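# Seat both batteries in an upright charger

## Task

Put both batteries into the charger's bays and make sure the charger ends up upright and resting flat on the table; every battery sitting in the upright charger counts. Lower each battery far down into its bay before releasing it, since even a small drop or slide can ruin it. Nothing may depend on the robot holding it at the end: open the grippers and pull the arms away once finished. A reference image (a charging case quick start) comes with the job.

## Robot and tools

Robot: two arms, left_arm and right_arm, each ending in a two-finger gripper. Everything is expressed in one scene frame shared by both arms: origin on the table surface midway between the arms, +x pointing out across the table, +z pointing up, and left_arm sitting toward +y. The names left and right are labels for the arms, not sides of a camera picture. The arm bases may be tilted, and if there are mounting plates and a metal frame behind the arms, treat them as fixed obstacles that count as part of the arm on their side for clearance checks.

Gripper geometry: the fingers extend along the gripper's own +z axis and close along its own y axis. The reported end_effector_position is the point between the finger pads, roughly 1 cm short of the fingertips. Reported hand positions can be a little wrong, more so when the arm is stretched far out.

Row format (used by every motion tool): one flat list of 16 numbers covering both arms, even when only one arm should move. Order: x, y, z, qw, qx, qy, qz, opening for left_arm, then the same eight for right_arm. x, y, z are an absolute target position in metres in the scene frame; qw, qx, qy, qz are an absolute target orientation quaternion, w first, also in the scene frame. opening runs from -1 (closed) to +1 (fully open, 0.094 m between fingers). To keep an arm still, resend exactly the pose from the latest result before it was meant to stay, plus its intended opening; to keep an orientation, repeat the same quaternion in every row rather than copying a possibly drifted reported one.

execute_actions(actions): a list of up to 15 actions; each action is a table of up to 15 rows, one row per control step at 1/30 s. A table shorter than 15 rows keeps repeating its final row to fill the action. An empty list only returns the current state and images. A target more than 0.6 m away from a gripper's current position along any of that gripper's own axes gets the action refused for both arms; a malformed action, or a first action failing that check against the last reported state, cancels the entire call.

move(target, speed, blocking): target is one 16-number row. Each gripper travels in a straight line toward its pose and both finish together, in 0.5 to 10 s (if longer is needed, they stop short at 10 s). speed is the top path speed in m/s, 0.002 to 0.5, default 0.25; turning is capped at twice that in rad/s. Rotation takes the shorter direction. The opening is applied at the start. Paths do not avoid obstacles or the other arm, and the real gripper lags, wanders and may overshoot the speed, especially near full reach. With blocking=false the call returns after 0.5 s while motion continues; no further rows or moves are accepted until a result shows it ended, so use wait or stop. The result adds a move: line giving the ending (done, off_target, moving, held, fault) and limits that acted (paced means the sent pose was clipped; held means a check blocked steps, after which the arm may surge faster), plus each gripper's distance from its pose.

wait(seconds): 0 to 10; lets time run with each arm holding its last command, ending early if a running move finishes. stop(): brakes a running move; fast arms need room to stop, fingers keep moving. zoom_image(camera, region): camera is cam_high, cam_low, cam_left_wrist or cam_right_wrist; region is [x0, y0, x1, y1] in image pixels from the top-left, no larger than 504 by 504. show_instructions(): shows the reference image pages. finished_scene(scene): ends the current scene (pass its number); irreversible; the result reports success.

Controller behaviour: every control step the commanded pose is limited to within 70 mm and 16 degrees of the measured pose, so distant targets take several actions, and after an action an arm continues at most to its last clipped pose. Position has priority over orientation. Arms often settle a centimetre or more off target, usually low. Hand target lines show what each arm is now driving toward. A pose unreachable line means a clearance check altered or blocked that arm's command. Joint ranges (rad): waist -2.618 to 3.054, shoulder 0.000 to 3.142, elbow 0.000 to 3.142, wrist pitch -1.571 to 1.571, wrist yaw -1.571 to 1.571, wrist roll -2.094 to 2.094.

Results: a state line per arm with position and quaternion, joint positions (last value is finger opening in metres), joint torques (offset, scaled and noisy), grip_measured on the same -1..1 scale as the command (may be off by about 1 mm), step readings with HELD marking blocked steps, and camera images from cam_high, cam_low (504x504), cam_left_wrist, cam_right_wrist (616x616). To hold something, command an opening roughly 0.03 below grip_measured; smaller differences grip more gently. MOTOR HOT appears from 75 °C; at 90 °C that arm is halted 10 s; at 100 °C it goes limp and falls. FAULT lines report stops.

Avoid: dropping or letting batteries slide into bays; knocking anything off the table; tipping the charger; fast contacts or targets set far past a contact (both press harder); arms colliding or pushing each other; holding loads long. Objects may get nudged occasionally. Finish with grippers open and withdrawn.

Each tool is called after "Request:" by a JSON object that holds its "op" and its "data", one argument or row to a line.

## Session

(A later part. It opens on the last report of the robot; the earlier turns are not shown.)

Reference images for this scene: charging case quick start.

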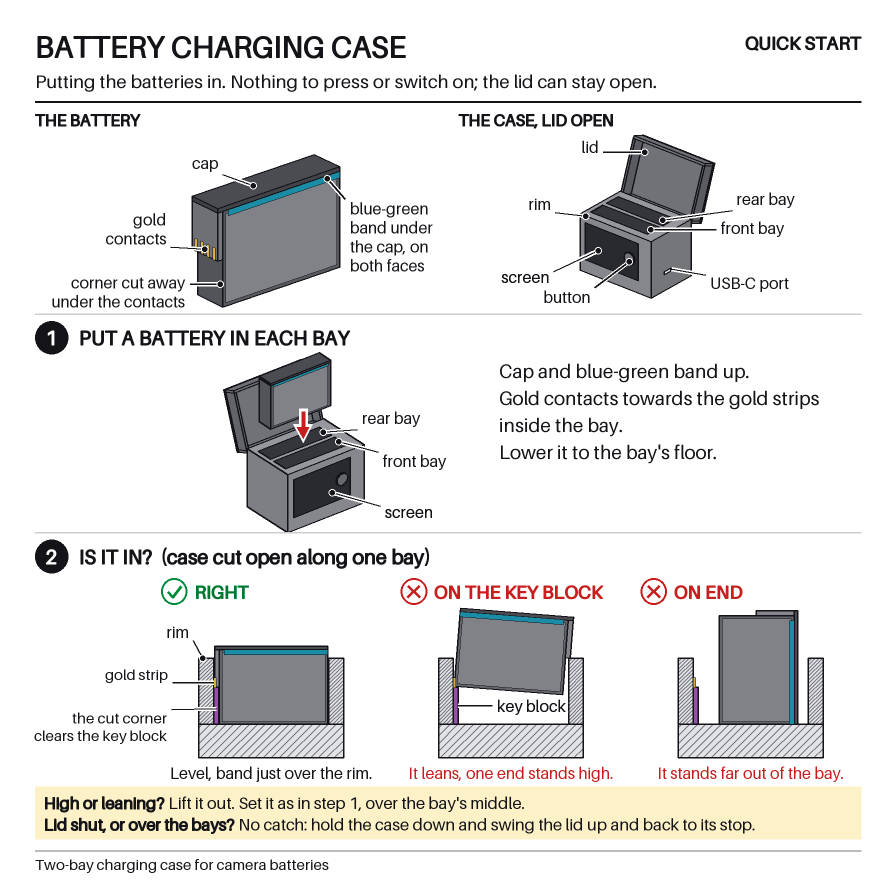

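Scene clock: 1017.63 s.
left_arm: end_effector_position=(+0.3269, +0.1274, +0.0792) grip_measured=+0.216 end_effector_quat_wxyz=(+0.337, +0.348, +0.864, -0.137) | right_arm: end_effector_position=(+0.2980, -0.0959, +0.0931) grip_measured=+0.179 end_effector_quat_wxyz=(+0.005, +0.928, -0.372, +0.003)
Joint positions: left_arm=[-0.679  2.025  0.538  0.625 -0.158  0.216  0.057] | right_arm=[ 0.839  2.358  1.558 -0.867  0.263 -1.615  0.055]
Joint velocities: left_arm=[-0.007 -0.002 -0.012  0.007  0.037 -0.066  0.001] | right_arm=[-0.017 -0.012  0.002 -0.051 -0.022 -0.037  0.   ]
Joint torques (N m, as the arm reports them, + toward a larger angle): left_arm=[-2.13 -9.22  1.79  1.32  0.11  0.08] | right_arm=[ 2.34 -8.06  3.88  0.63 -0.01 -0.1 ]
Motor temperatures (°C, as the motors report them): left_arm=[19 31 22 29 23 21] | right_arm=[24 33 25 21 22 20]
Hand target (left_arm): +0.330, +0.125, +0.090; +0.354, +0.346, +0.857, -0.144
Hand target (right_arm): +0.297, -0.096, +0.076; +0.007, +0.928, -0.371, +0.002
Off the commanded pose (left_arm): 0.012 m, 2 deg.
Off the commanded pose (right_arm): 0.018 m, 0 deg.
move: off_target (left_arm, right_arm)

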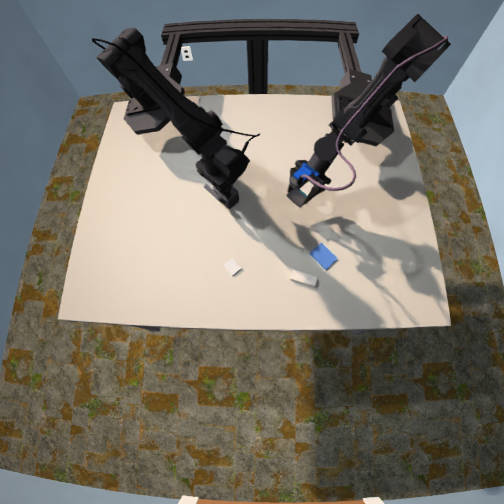

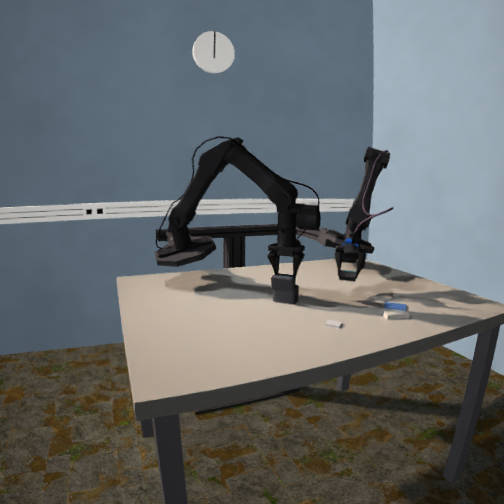

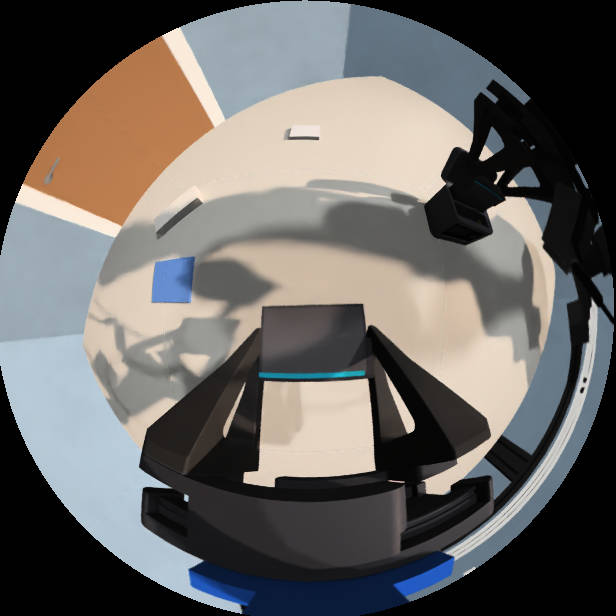

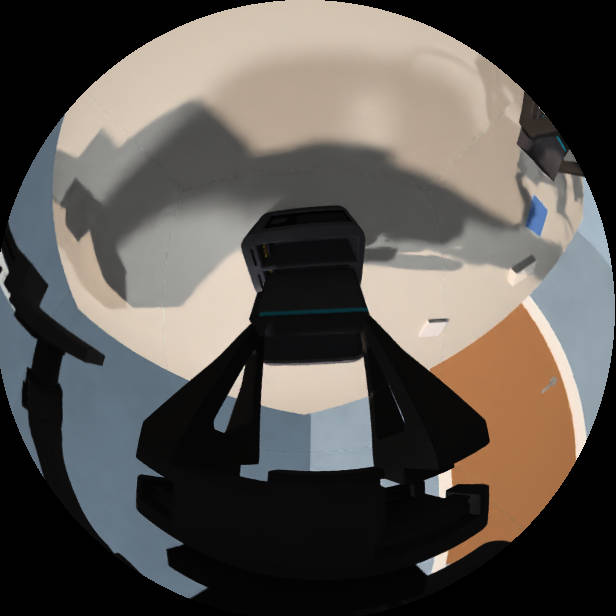

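Request:
{"op": "move", "data": {
  "target": [0.33,0.125,0.09,0.355,0.346,0.857,-0.144,0.18, 0.2915,-0.0908,0.085,0.007,0.9285,-0.3714,0.002,0.16],
  "speed": 0.02
}}

Request:
{"op": "zoom_image", "data": {
  "camera": "cam_right_wrist",
  "region": [240, 230, 380, 310]
}}

Scene clock: 1024.73 s.
left_arm: end_effector_position=(+0.3269, +0.1274, +0.0792) grip_measured=+0.216 end_effector_quat_wxyz=(+0.337, +0.348, +0.864, -0.137) | right_arm: end_effector_position=(+0.2979, -0.0960, +0.0931) grip_measured=+0.179 end_effector_quat_wxyz=(+0.005, +0.927, -0.374, +0.003)
Joint positions: left_arm=[-0.679  2.025  0.538  0.625 -0.158  0.216  0.057] | right_arm=[ 0.839  2.358  1.558 -0.868  0.263 -1.61   0.055]
Joint velocities: left_arm=[ 0.007 -0.002  0.007 -0.037  0.081 -0.007 -0.   ] | right_arm=[-0.007  0.007 -0.002  0.022  0.022  0.007  0.001]
Joint torques (N m, as the arm reports them, + toward a larger angle): left_arm=[-2.24 -9.05  1.74  1.34  0.12  0.08] | right_arm=[ 4.23 -9.31  4.67  0.34  0.    0.05]
Motor temperatures (°C, as the motors report them): left_arm=[19 31 22 29 23 21] | right_arm=[24 32 24 21 22 20]
Hand target (left_arm): +0.330, +0.125, +0.090; +0.355, +0.346, +0.857, -0.144
Hand target (right_arm): +0.291, -0.091, +0.085; +0.007, +0.928, -0.371, +0.002
Off the commanded pose (left_arm): 0.012 m, 2 deg.
Off the commanded pose (right_arm): 0.012 m, 0 deg.
move: off_target (left_arm, right_arm)

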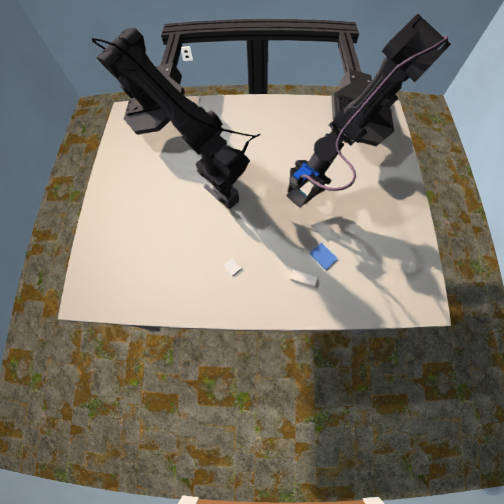

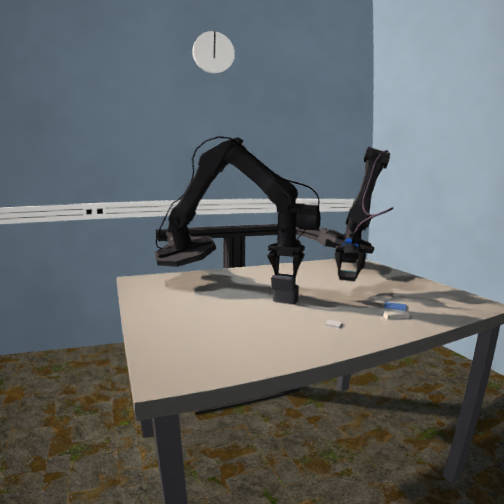

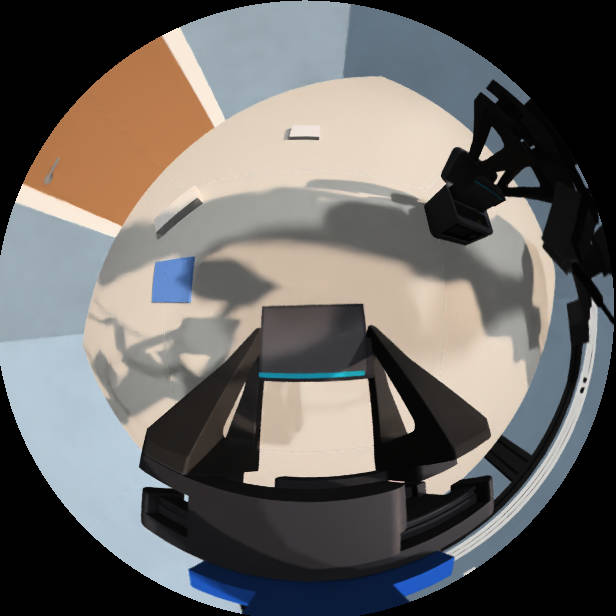

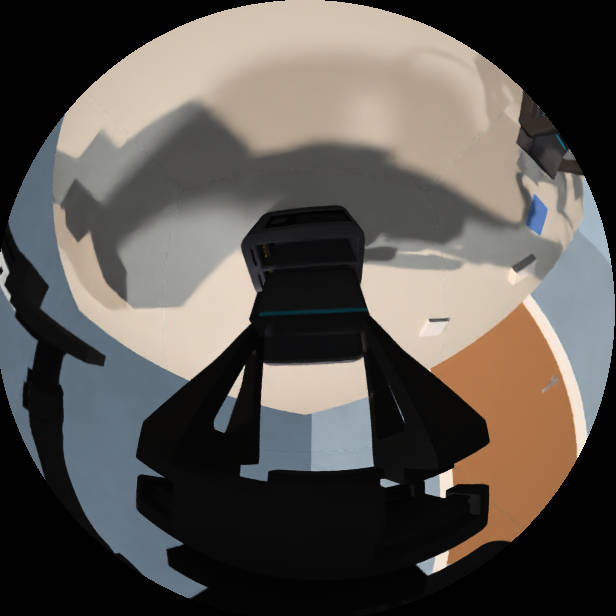

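Region (240, 230, 380, 310) of cam_right_wrist's 616x616 image, scaled by 3.600, with more detail than that image has; it fills the top 288 rows of this view, and the rest is white.

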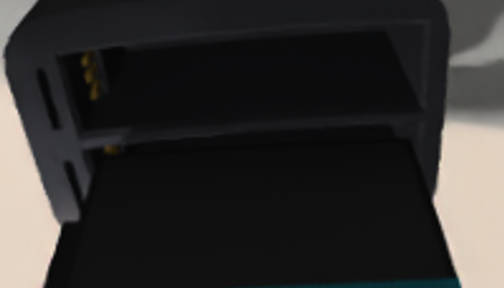

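Not yet; a little more.

Request:
{"op": "move", "data": {
  "target": [0.33,0.125,0.09,0.355,0.346,0.857,-0.144,0.18, 0.2893,-0.0888,0.086,0.005,0.9285,-0.3714,0.002,0.16],
  "speed": 0.02
}}

Request:
{"op": "zoom_image", "data": {
  "camera": "cam_right_wrist",
  "region": [240, 230, 380, 310]
}}

Scene clock: 1027.50 s.
left_arm: end_effector_position=(+0.3269, +0.1274, +0.0792) grip_measured=+0.216 end_effector_quat_wxyz=(+0.337, +0.348, +0.864, -0.137) | right_arm: end_effector_position=(+0.2973, -0.0953, +0.0934) grip_measured=+0.179 end_effector_quat_wxyz=(+0.005, +0.927, -0.376, +0.003)
Joint positions: left_arm=[-0.679  2.025  0.538  0.626 -0.158  0.216  0.057] | right_arm=[ 0.842  2.358  1.558 -0.868  0.264 -1.603  0.055]
Joint velocities: left_arm=[ 0.002 -0.017 -0.002 -0.051 -0.022  0.007 -0.001] | right_arm=[-0.017  0.002  0.002 -0.051  0.051 -0.11   0.001]
Joint torques (N m, as the arm reports them, + toward a larger angle): left_arm=[-2.34 -9.29  1.75  1.38  0.1   0.07] | right_arm=[ 4.61 -9.54  4.17  0.37 -0.02  0.08]
Motor temperatures (°C, as the motors report them): left_arm=[19 31 22 29 23 21] | right_arm=[24 32 24 21 22 20]
Hand target (left_arm): +0.330, +0.125, +0.090; +0.355, +0.346, +0.857, -0.144
Hand target (right_arm): +0.289, -0.089, +0.086; +0.005, +0.928, -0.371, +0.002
Off the commanded pose (left_arm): 0.011 m, 2 deg.
Off the commanded pose (right_arm): 0.013 m, 1 deg.
move: off_target (left_arm, right_arm)

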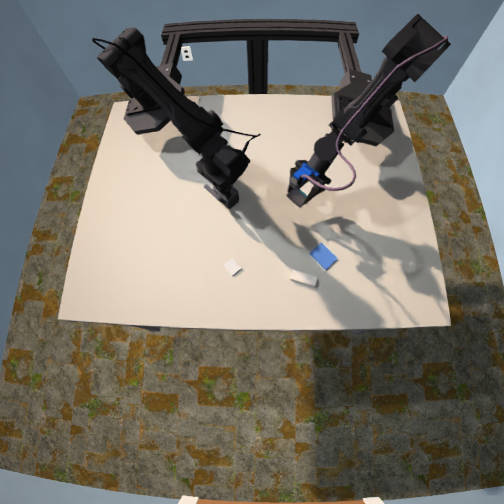

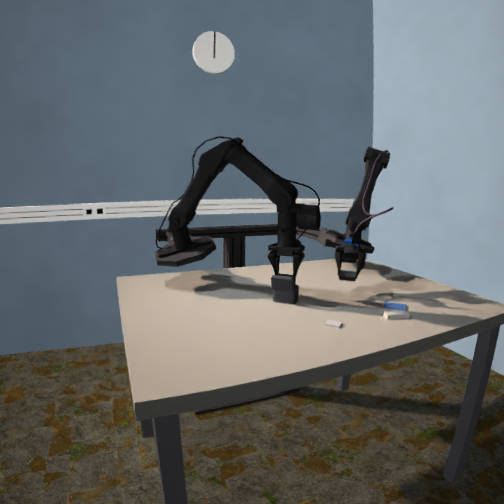

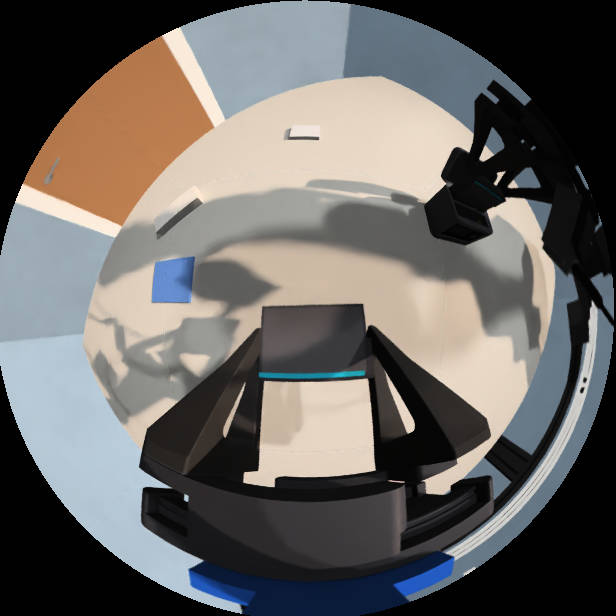

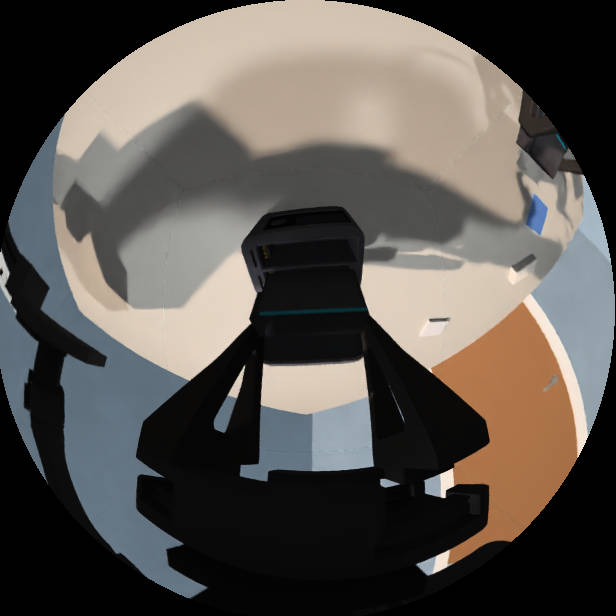

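Region (240, 230, 380, 310) of cam_right_wrist's 616x616 image, scaled by 3.600, with more detail than that image has; it fills the top 288 rows of this view, and the rest is white.

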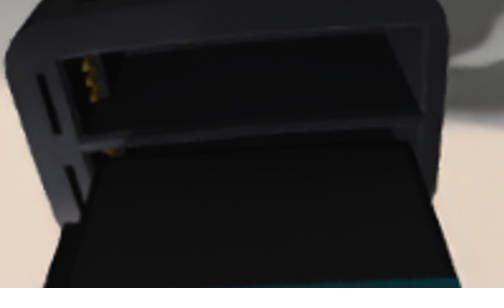

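Request:
{"op": "move", "data": {
  "target": [0.33,0.125,0.09,0.355,0.346,0.857,-0.144,0.18, 0.2955,-0.0938,0.076,0.006,0.9285,-0.3714,0.002,0.16],
  "speed": 0.02
}}

Request:
{"op": "zoom_image", "data": {
  "camera": "cam_right_wrist",
  "region": [240, 230, 380, 310]
}}

Scene clock: 1032.43 s.
left_arm: end_effector_position=(+0.3269, +0.1274, +0.0792) grip_measured=+0.216 end_effector_quat_wxyz=(+0.337, +0.348, +0.864, -0.137) | right_arm: end_effector_position=(+0.2974, -0.0953, +0.0929) grip_measured=+0.179 end_effector_quat_wxyz=(+0.005, +0.928, -0.374, +0.003)
Joint positions: left_arm=[-0.679  2.025  0.538  0.625 -0.158  0.216  0.057] | right_arm=[ 0.842  2.359  1.558 -0.867  0.265 -1.608  0.055]
Joint velocities: left_arm=[-0.007 -0.002 -0.007 -0.007  0.037 -0.022 -0.001] | right_arm=[-0.022 -0.002 -0.002 -0.081 -0.037  0.007 -0.001]
Joint torques (N m, as the arm reports them, + toward a larger angle): left_arm=[-2.33 -9.22  1.84  1.35  0.09  0.05] | right_arm=[ 2.7  -8.26  3.53  0.65  0.01 -0.1 ]
Motor temperatures (°C, as the motors report them): left_arm=[19 31 22 29 23 21] | right_arm=[24 32 24 21 22 20]
Hand target (left_arm): +0.330, +0.125, +0.090; +0.354, +0.346, +0.857, -0.144
Hand target (right_arm): +0.295, -0.094, +0.077; +0.006, +0.928, -0.371, +0.002
Off the commanded pose (left_arm): 0.012 m, 2 deg.
Off the commanded pose (right_arm): 0.017 m, 0 deg.
move: off_target (left_arm, right_arm)

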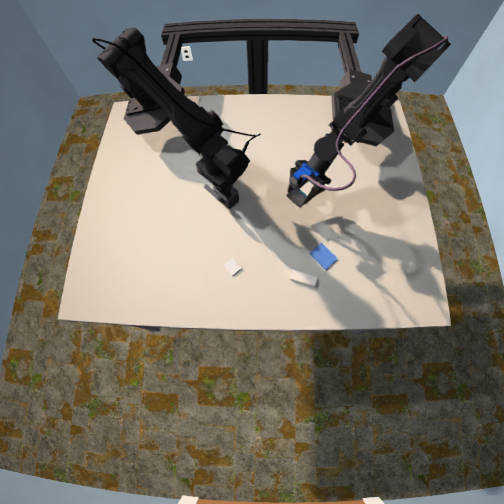

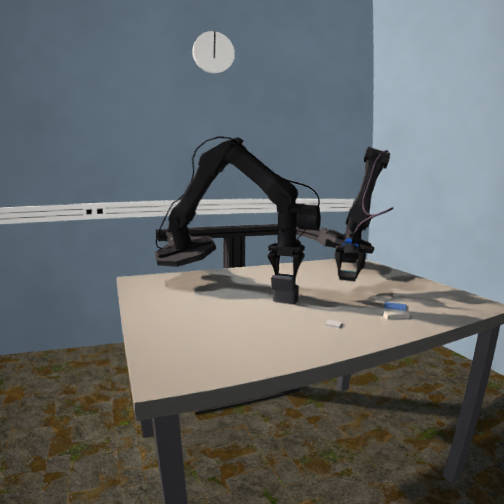

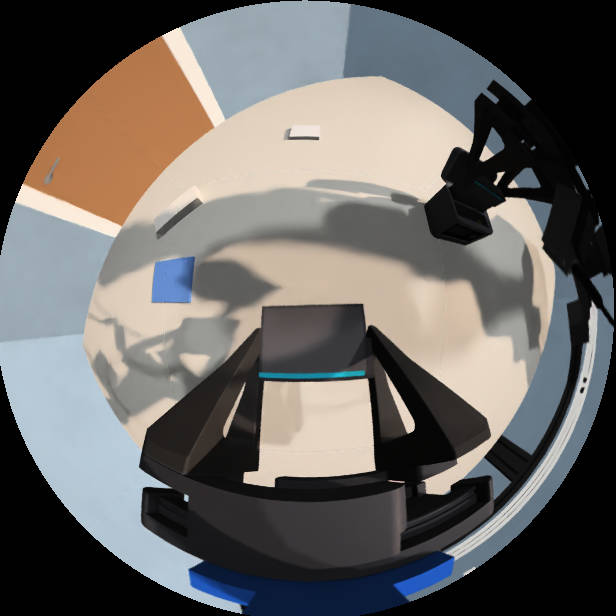

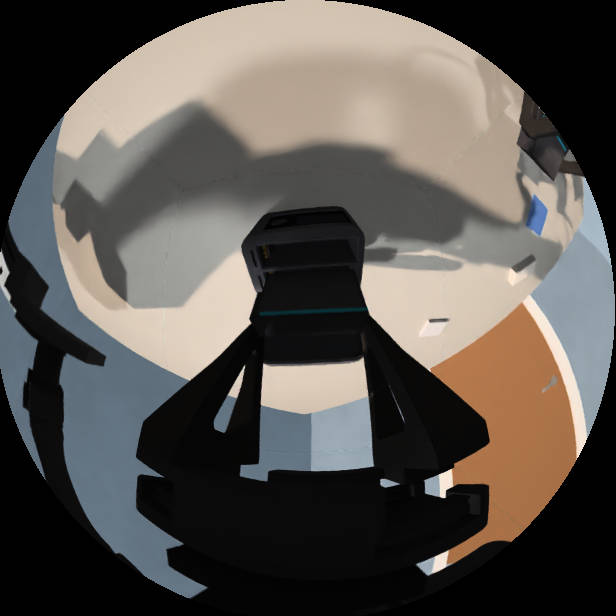

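Region (240, 230, 380, 310) of cam_right_wrist's 616x616 image, scaled by 3.600, with more detail than that image has; it fills the top 288 rows of this view, and the rest is white.

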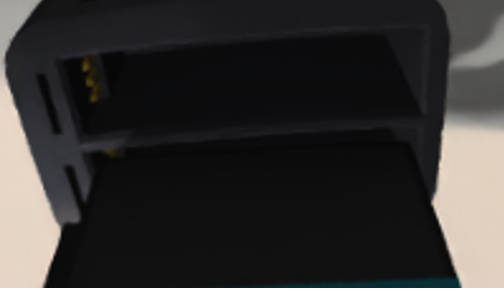

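Request:
{"op": "move", "data": {
  "target": [0.33,0.125,0.09,0.355,0.346,0.857,-0.144,0.18, 0.2882,-0.0876,0.084,0.005,0.929,-0.370,0.002,0.16],
  "speed": 0.025
}}

Request:
{"op": "zoom_image", "data": {
  "camera": "cam_right_wrist",
  "region": [240, 230, 380, 310]
}}

Scene clock: 1037.93 s.
left_arm: end_effector_position=(+0.3269, +0.1274, +0.0792) grip_measured=+0.216 end_effector_quat_wxyz=(+0.337, +0.348, +0.864, -0.137) | right_arm: end_effector_position=(+0.2969, -0.0947, +0.0932) grip_measured=+0.179 end_effector_quat_wxyz=(+0.005, +0.927, -0.375, +0.005)
Joint positions: left_arm=[-0.679  2.025  0.538  0.626 -0.158  0.216  0.057] | right_arm=[ 0.845  2.359  1.558 -0.867  0.267 -1.602  0.055]
Joint velocities: left_arm=[ 0.007  0.002  0.007 -0.051 -0.051 -0.066 -0.   ] | right_arm=[ 0.007 -0.022 -0.017 -0.051  0.022 -0.022  0.001]
Joint torques (N m, as the arm reports them, + toward a larger angle): left_arm=[-2.34 -9.18  1.8   1.31  0.1   0.07] | right_arm=[ 4.56 -9.27  3.77  0.45 -0.02  0.06]
Motor temperatures (°C, as the motors report them): left_arm=[19 31 22 29 23 21] | right_arm=[24 31 24 21 22 20]
Hand target (left_arm): +0.330, +0.125, +0.090; +0.355, +0.346, +0.857, -0.144
Hand target (right_arm): +0.288, -0.088, +0.084; +0.005, +0.929, -0.370, +0.002
Off the commanded pose (left_arm): 0.011 m, 2 deg.
Off the commanded pose (right_arm): 0.015 m, 1 deg.
move: off_target (left_arm, right_arm)

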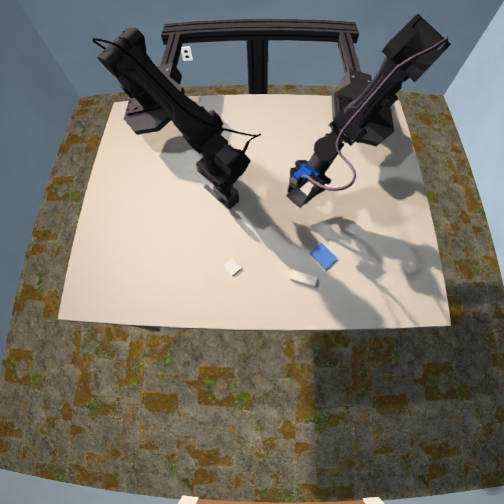

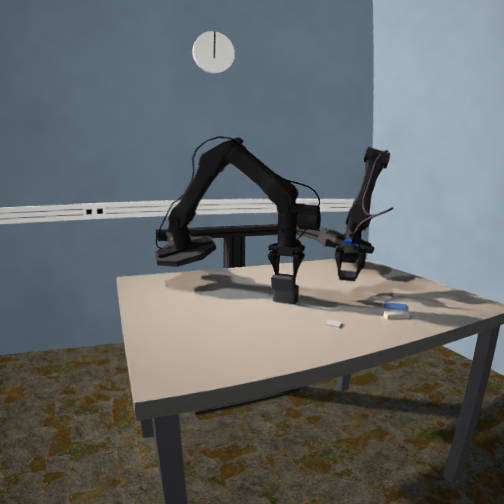

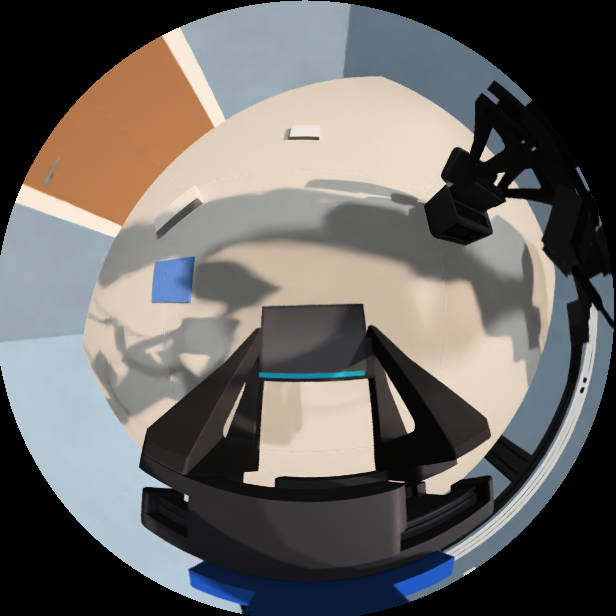

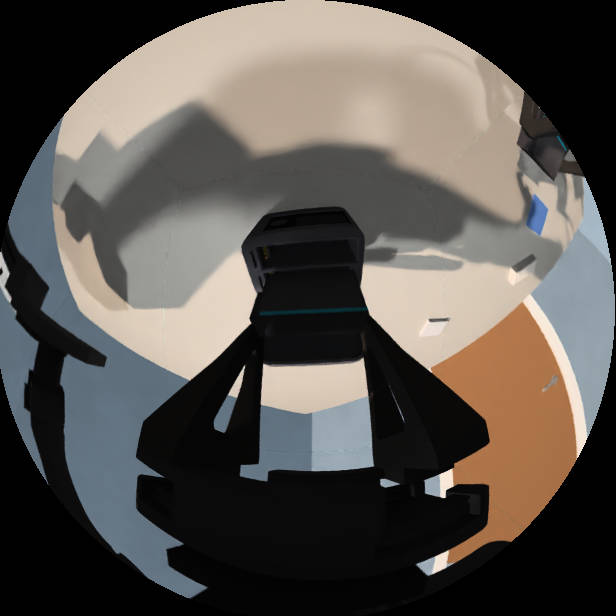

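Region (240, 230, 380, 310) of cam_right_wrist's 616x616 image, scaled by 3.600, with more detail than that image has; it fills the top 288 rows of this view, and the rest is white.

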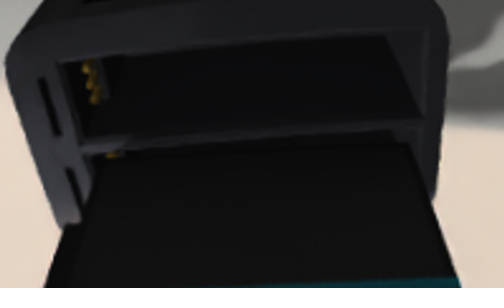

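s is now −0.2852. Lower.

Request:
{"op": "move", "data": {
  "target": [0.33,0.125,0.09,0.355,0.346,0.857,-0.144,0.18, 0.295,-0.0932,0.075,0.006,0.9285,-0.3714,0.002,0.16],
  "speed": 0.02
}}

Request:
{"op": "zoom_image", "data": {
  "camera": "cam_right_wrist",
  "region": [240, 230, 380, 310]
}}

Scene clock: 1041.33 s.
left_arm: end_effector_position=(+0.3269, +0.1274, +0.0792) grip_measured=+0.216 end_effector_quat_wxyz=(+0.337, +0.348, +0.864, -0.137) | right_arm: end_effector_position=(+0.2970, -0.0949, +0.0930) grip_measured=+0.179 end_effector_quat_wxyz=(+0.006, +0.928, -0.373, +0.006)
Joint positions: left_arm=[-0.679  2.025  0.538  0.625 -0.158  0.216  0.057] | right_arm=[ 0.845  2.359  1.558 -0.867  0.269 -1.606  0.055]
Joint velocities: left_arm=[-0.007 -0.007 -0.007 -0.037 -0.037  0.007 -0.   ] | right_arm=[ 0.007  0.002 -0.002 -0.051 -0.037  0.022  0.   ]
Joint torques (N m, as the arm reports them, + toward a larger angle): left_arm=[-2.21 -9.08  1.86  1.33  0.08  0.08] | right_arm=[ 2.64 -8.21  3.51  0.65 -0.04 -0.09]
Motor temperatures (°C, as the motors report them): left_arm=[19 31 22 29 23 21] | right_arm=[24 31 24 21 22 20]
Hand target (left_arm): +0.330, +0.125, +0.090; +0.354, +0.346, +0.857, -0.144
Hand target (right_arm): +0.294, -0.094, +0.076; +0.006, +0.928, -0.371, +0.002
Off the commanded pose (left_arm): 0.012 m, 2 deg.
Off the commanded pose (right_arm): 0.018 m, 0 deg.
move: off_target (left_arm, right_arm)

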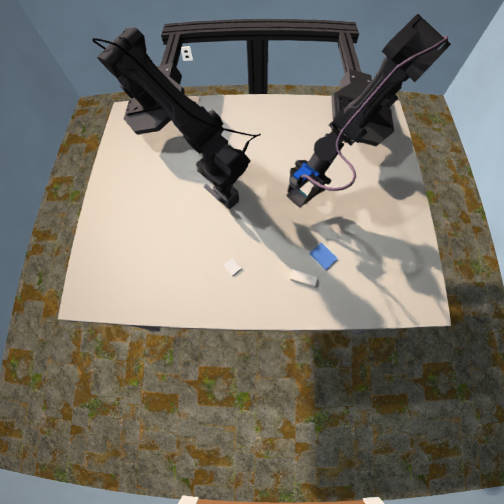

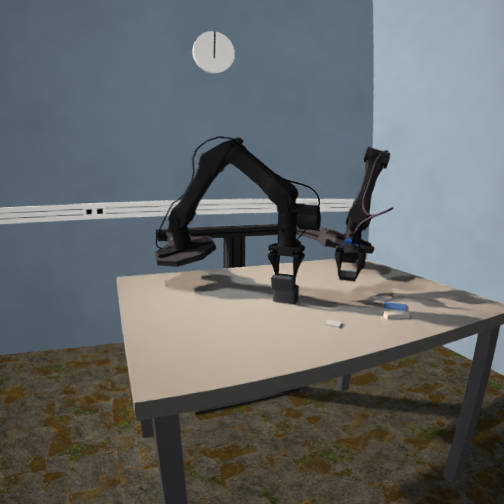

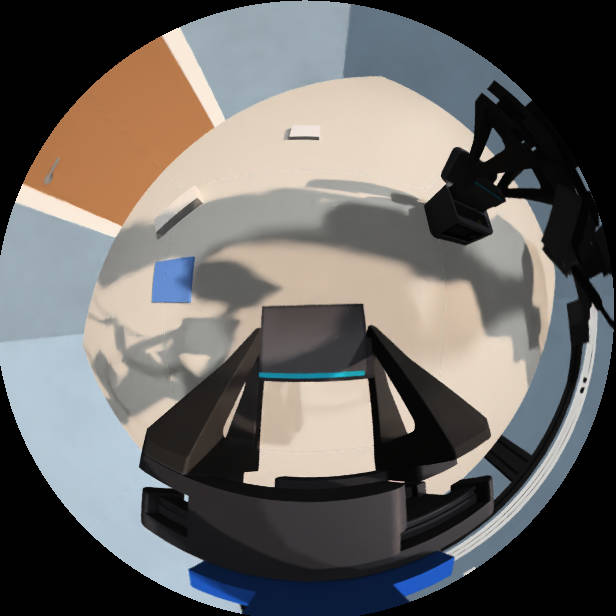

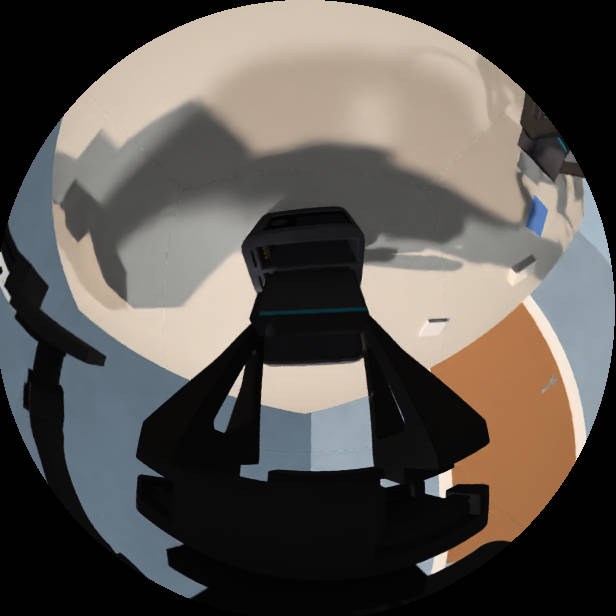

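Region (240, 230, 380, 310) of cam_right_wrist's 616x616 image, scaled by 3.600, with more detail than that image has; it fills the top 288 rows of this view, and the rest is white.

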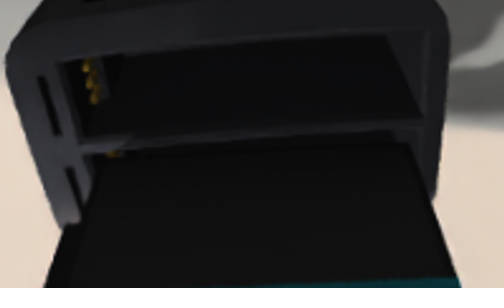

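Request:
{"op": "move", "data": {
  "target": [0.33,0.125,0.09,0.355,0.346,0.857,-0.144,0.18, 0.2955,-0.0925,0.104,0.003,0.9285,-0.3714,0.001,0.16],
  "speed": 0.03
}}

Request:
{"op": "zoom_image", "data": {
  "camera": "cam_right_wrist",
  "region": [240, 230, 380, 310]
}}

Scene clock: 1050.50 s.
left_arm: end_effector_position=(+0.3269, +0.1274, +0.0792) grip_measured=+0.216 end_effector_quat_wxyz=(+0.337, +0.348, +0.864, -0.137) | right_arm: end_effector_position=(+0.2968, -0.0952, +0.0930) grip_measured=+0.179 end_effector_quat_wxyz=(+0.007, +0.928, -0.373, +0.005)
Joint positions: left_arm=[-0.679  2.025  0.538  0.626 -0.158  0.216  0.057] | right_arm=[ 0.845  2.359  1.558 -0.869  0.269 -1.606  0.055]
Joint velocities: left_arm=[-0.002  0.012 -0.007  0.007  0.037  0.007 -0.001] | right_arm=[ 0.037  0.002 -0.002  0.022  0.007 -0.037  0.001]
Joint torques (N m, as the arm reports them, + toward a larger angle): left_arm=[-2.29 -9.25  1.78  1.34  0.1   0.07] | right_arm=[  3.9  -12.06   7.54  -0.16  -0.11   0.05]
Motor temperatures (°C, as the motors report them): left_arm=[19 31 22 29 23 21] | right_arm=[24 31 24 21 22 20]
Hand target (left_arm): +0.330, +0.125, +0.090; +0.355, +0.346, +0.857, -0.144
Hand target (right_arm): +0.296, -0.092, +0.104; +0.003, +0.928, -0.371, +0.001
Off the commanded pose (left_arm): 0.011 m, 2 deg.
Off the commanded pose (right_arm): 0.011 m, 1 deg.
move: off_target (left_arm, right_arm)

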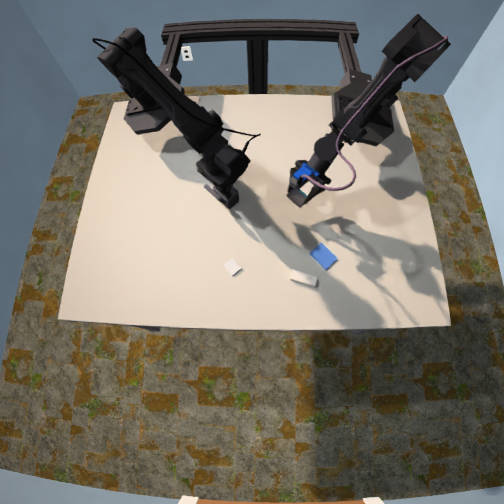

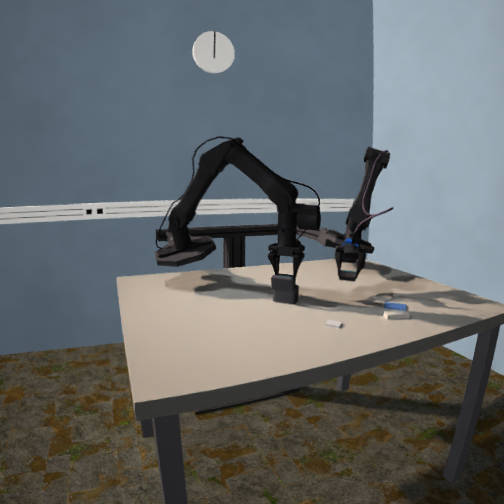

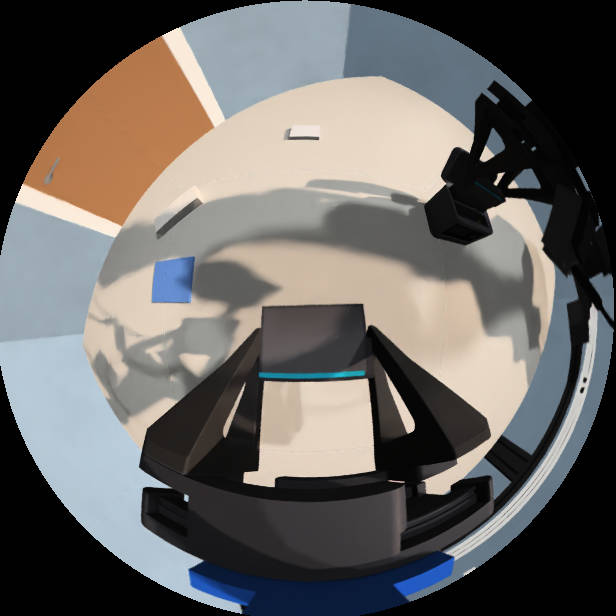

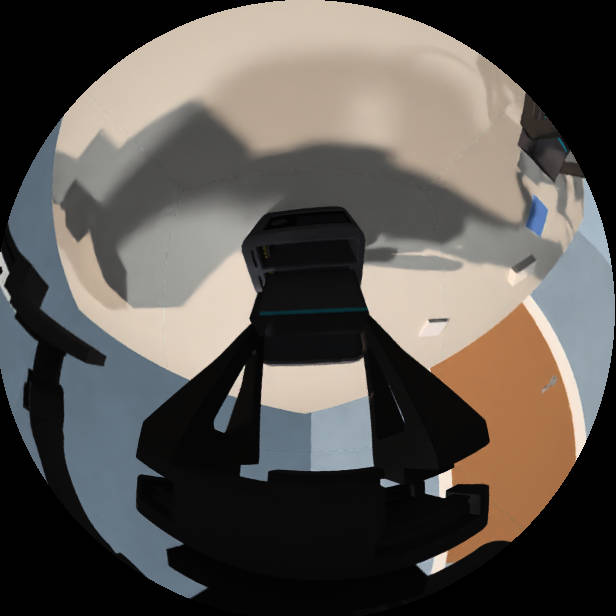

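Region (240, 230, 380, 310) of cam_right_wrist's 616x616 image, scaled by 3.600, with more detail than that image has; it fills the top 288 rows of this view, and the rest is white.

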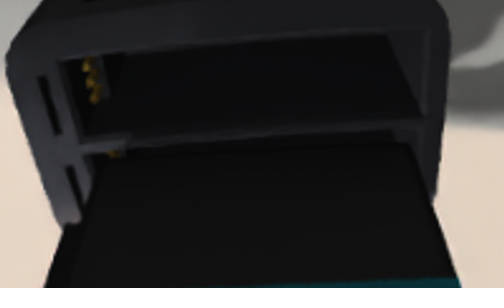

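Request:
{"op": "move", "data": {
  "target": [0.33,0.125,0.09,0.355,0.346,0.857,-0.144,0.18, 0.288,-0.082,0.132,0,0.9285,-0.3714,0,0.16],
  "speed": 0.05
}}

Request:
{"op": "move", "data": {
  "target": [0.33,0.125,0.09,0.355,0.346,0.857,-0.144,0.18, 0.2973,-0.0932,0.096,0,0.9285,-0.3714,0,0.16],
  "speed": 0.04
}}

Request:
{"op": "zoom_image", "data": {
  "camera": "cam_right_wrist",
  "region": [240, 230, 380, 310]
}}

Scene clock: 1057.97 s.
left_arm: end_effector_position=(+0.3269, +0.1274, +0.0792) grip_measured=+0.216 end_effector_quat_wxyz=(+0.337, +0.348, +0.864, -0.137) | right_arm: end_effector_position=(+0.2849, -0.0927, +0.1098) grip_measured=+0.179 end_effector_quat_wxyz=(+0.023, +0.929, -0.370, -0.001)
Joint positions: left_arm=[-0.679  2.025  0.538  0.625 -0.158  0.216  0.057] | right_arm=[ 0.879  2.348  1.597 -0.966  0.265 -1.566  0.055]
Joint velocities: left_arm=[ 0.002 -0.012 -0.002  0.007  0.022 -0.022 -0.001] | right_arm=[ 0.002  0.012 -0.007 -0.066  0.022  0.022 -0.001]
Joint torques (N m, as the arm reports them, + toward a larger angle): left_arm=[-2.3  -9.19  1.82  1.33  0.12  0.07] | right_arm=[  4.59 -13.49   8.92  -0.11  -0.16   0.05]
Motor temperatures (°C, as the motors report them): left_arm=[19 31 22 29 23 21] | right_arm=[24 32 24 21 22 20]
Hand target (left_arm): +0.330, +0.125, +0.090; +0.354, +0.346, +0.857, -0.144
Hand target (right_arm): +0.288, -0.083, +0.131; +0.000, +0.929, -0.371, +0.000
Off the commanded pose (left_arm): 0.012 m, 2 deg.
Off the commanded pose (right_arm): 0.025 m, 3 deg.
move: off_target (left_arm, right_arm)

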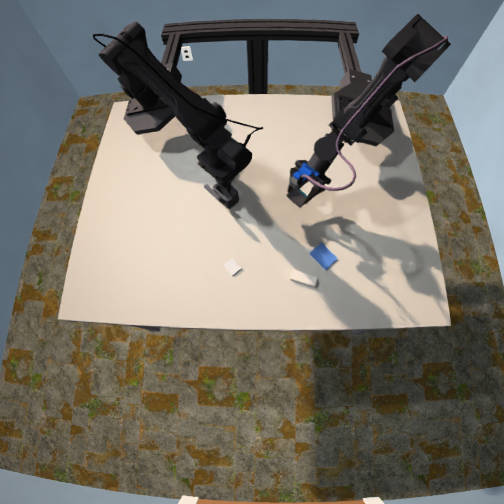

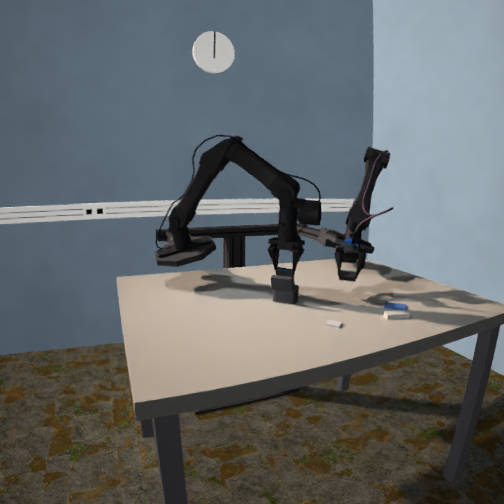

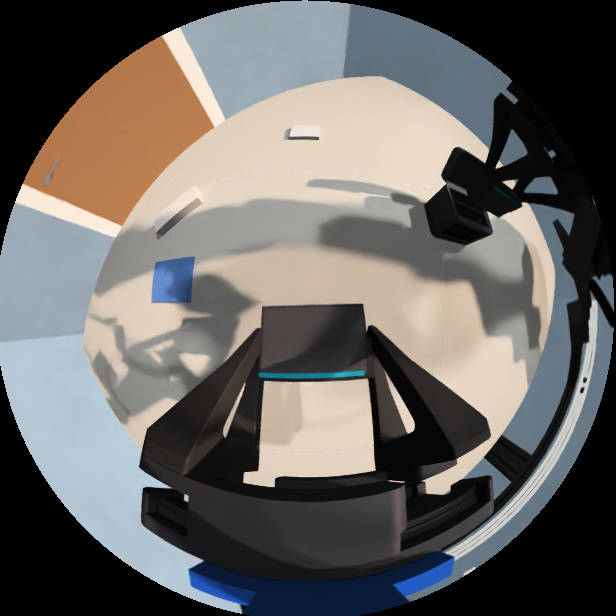

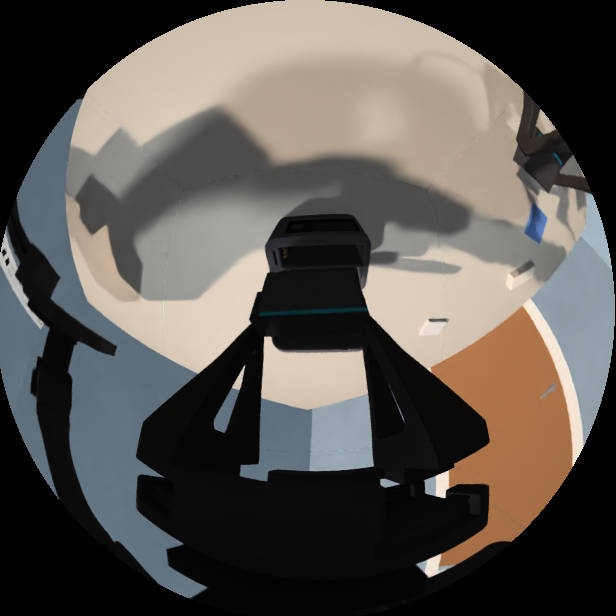

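Scene clock: 1058.97 s.
left_arm: end_effector_position=(+0.3269, +0.1274, +0.0792) grip_measured=+0.216 end_effector_quat_wxyz=(+0.337, +0.348, +0.864, -0.137) | right_arm: end_effector_position=(+0.2993, -0.0948, +0.0997) grip_measured=+0.179 end_effector_quat_wxyz=(+0.003, +0.927, -0.375, +0.005)
Joint positions: left_arm=[-0.679  2.025  0.538  0.626 -0.158  0.216  0.057] | right_arm=[ 0.844  2.348  1.57  -0.884  0.265 -1.604  0.055]
Joint velocities: left_arm=[-0.017  0.002 -0.002 -0.007  0.022 -0.022 -0.   ] | right_arm=[-0.002  0.002  0.002 -0.037 -0.037 -0.051  0.   ]
Joint torques (N m, as the arm reports them, + toward a larger angle): left_arm=[-2.24 -9.07  1.82  1.33  0.1   0.08] | right_arm=[  3.1  -10.36   4.9    0.29  -0.1   -0.05]
Motor temperatures (°C, as the motors report them): left_arm=[19 31 22 29 23 21] | right_arm=[24 32 24 21 22 20]
Hand target (left_arm): +0.330, +0.125, +0.090; +0.355, +0.346, +0.857, -0.144
Hand target (right_arm): +0.297, -0.093, +0.096; -0.000, +0.929, -0.371, -0.000
Off the commanded pose (left_arm): 0.011 m, 2 deg.
Off the commanded pose (right_arm): 0.005 m, 1 deg.
move: off_target (left_arm)

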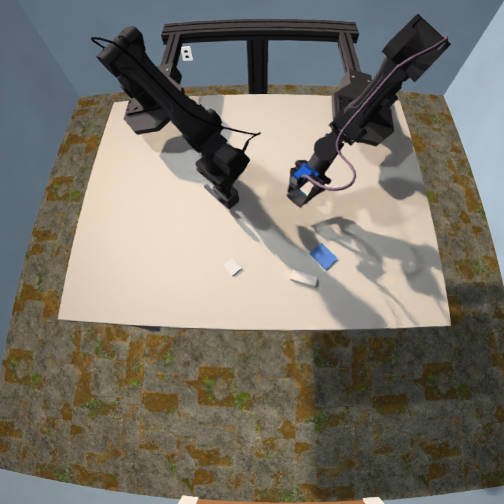

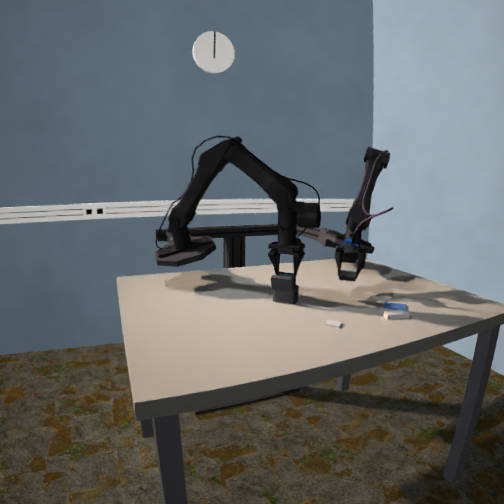

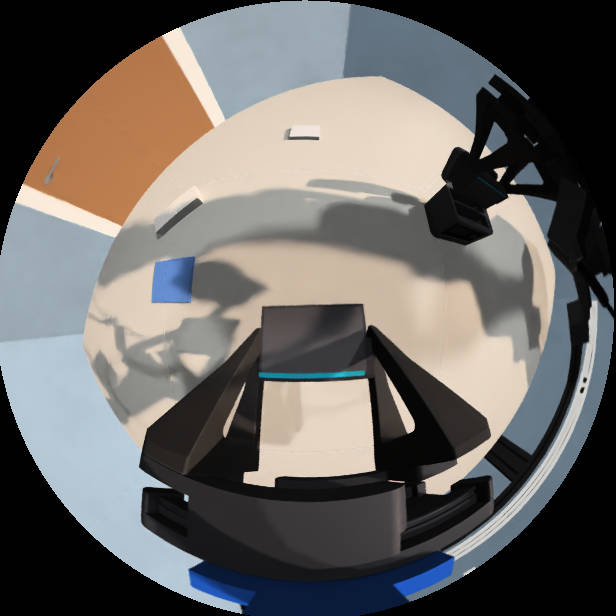

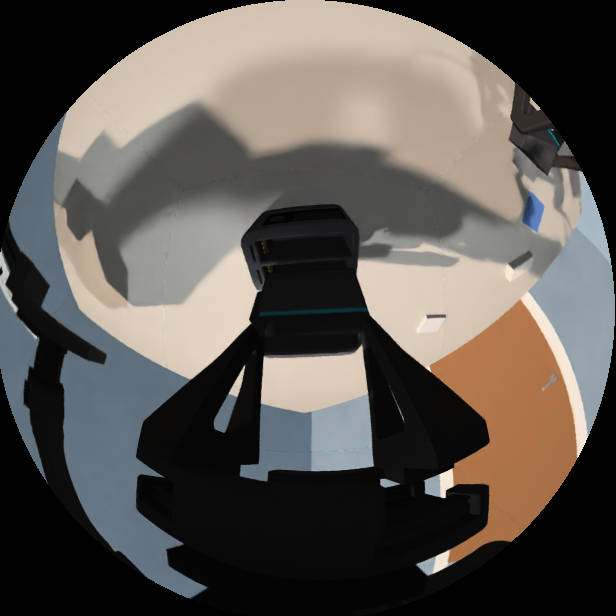

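Region (240, 230, 380, 310) of cam_right_wrist's 616x616 image, scaled by 3.600, with more detail than that image has; it fills the top 288 rows of this view, and the rest is white.

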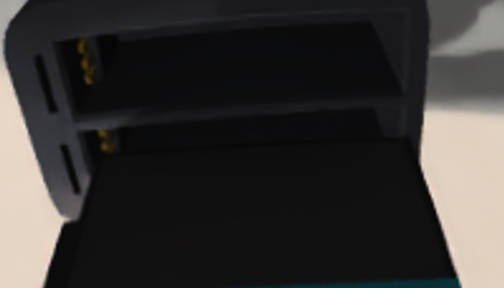

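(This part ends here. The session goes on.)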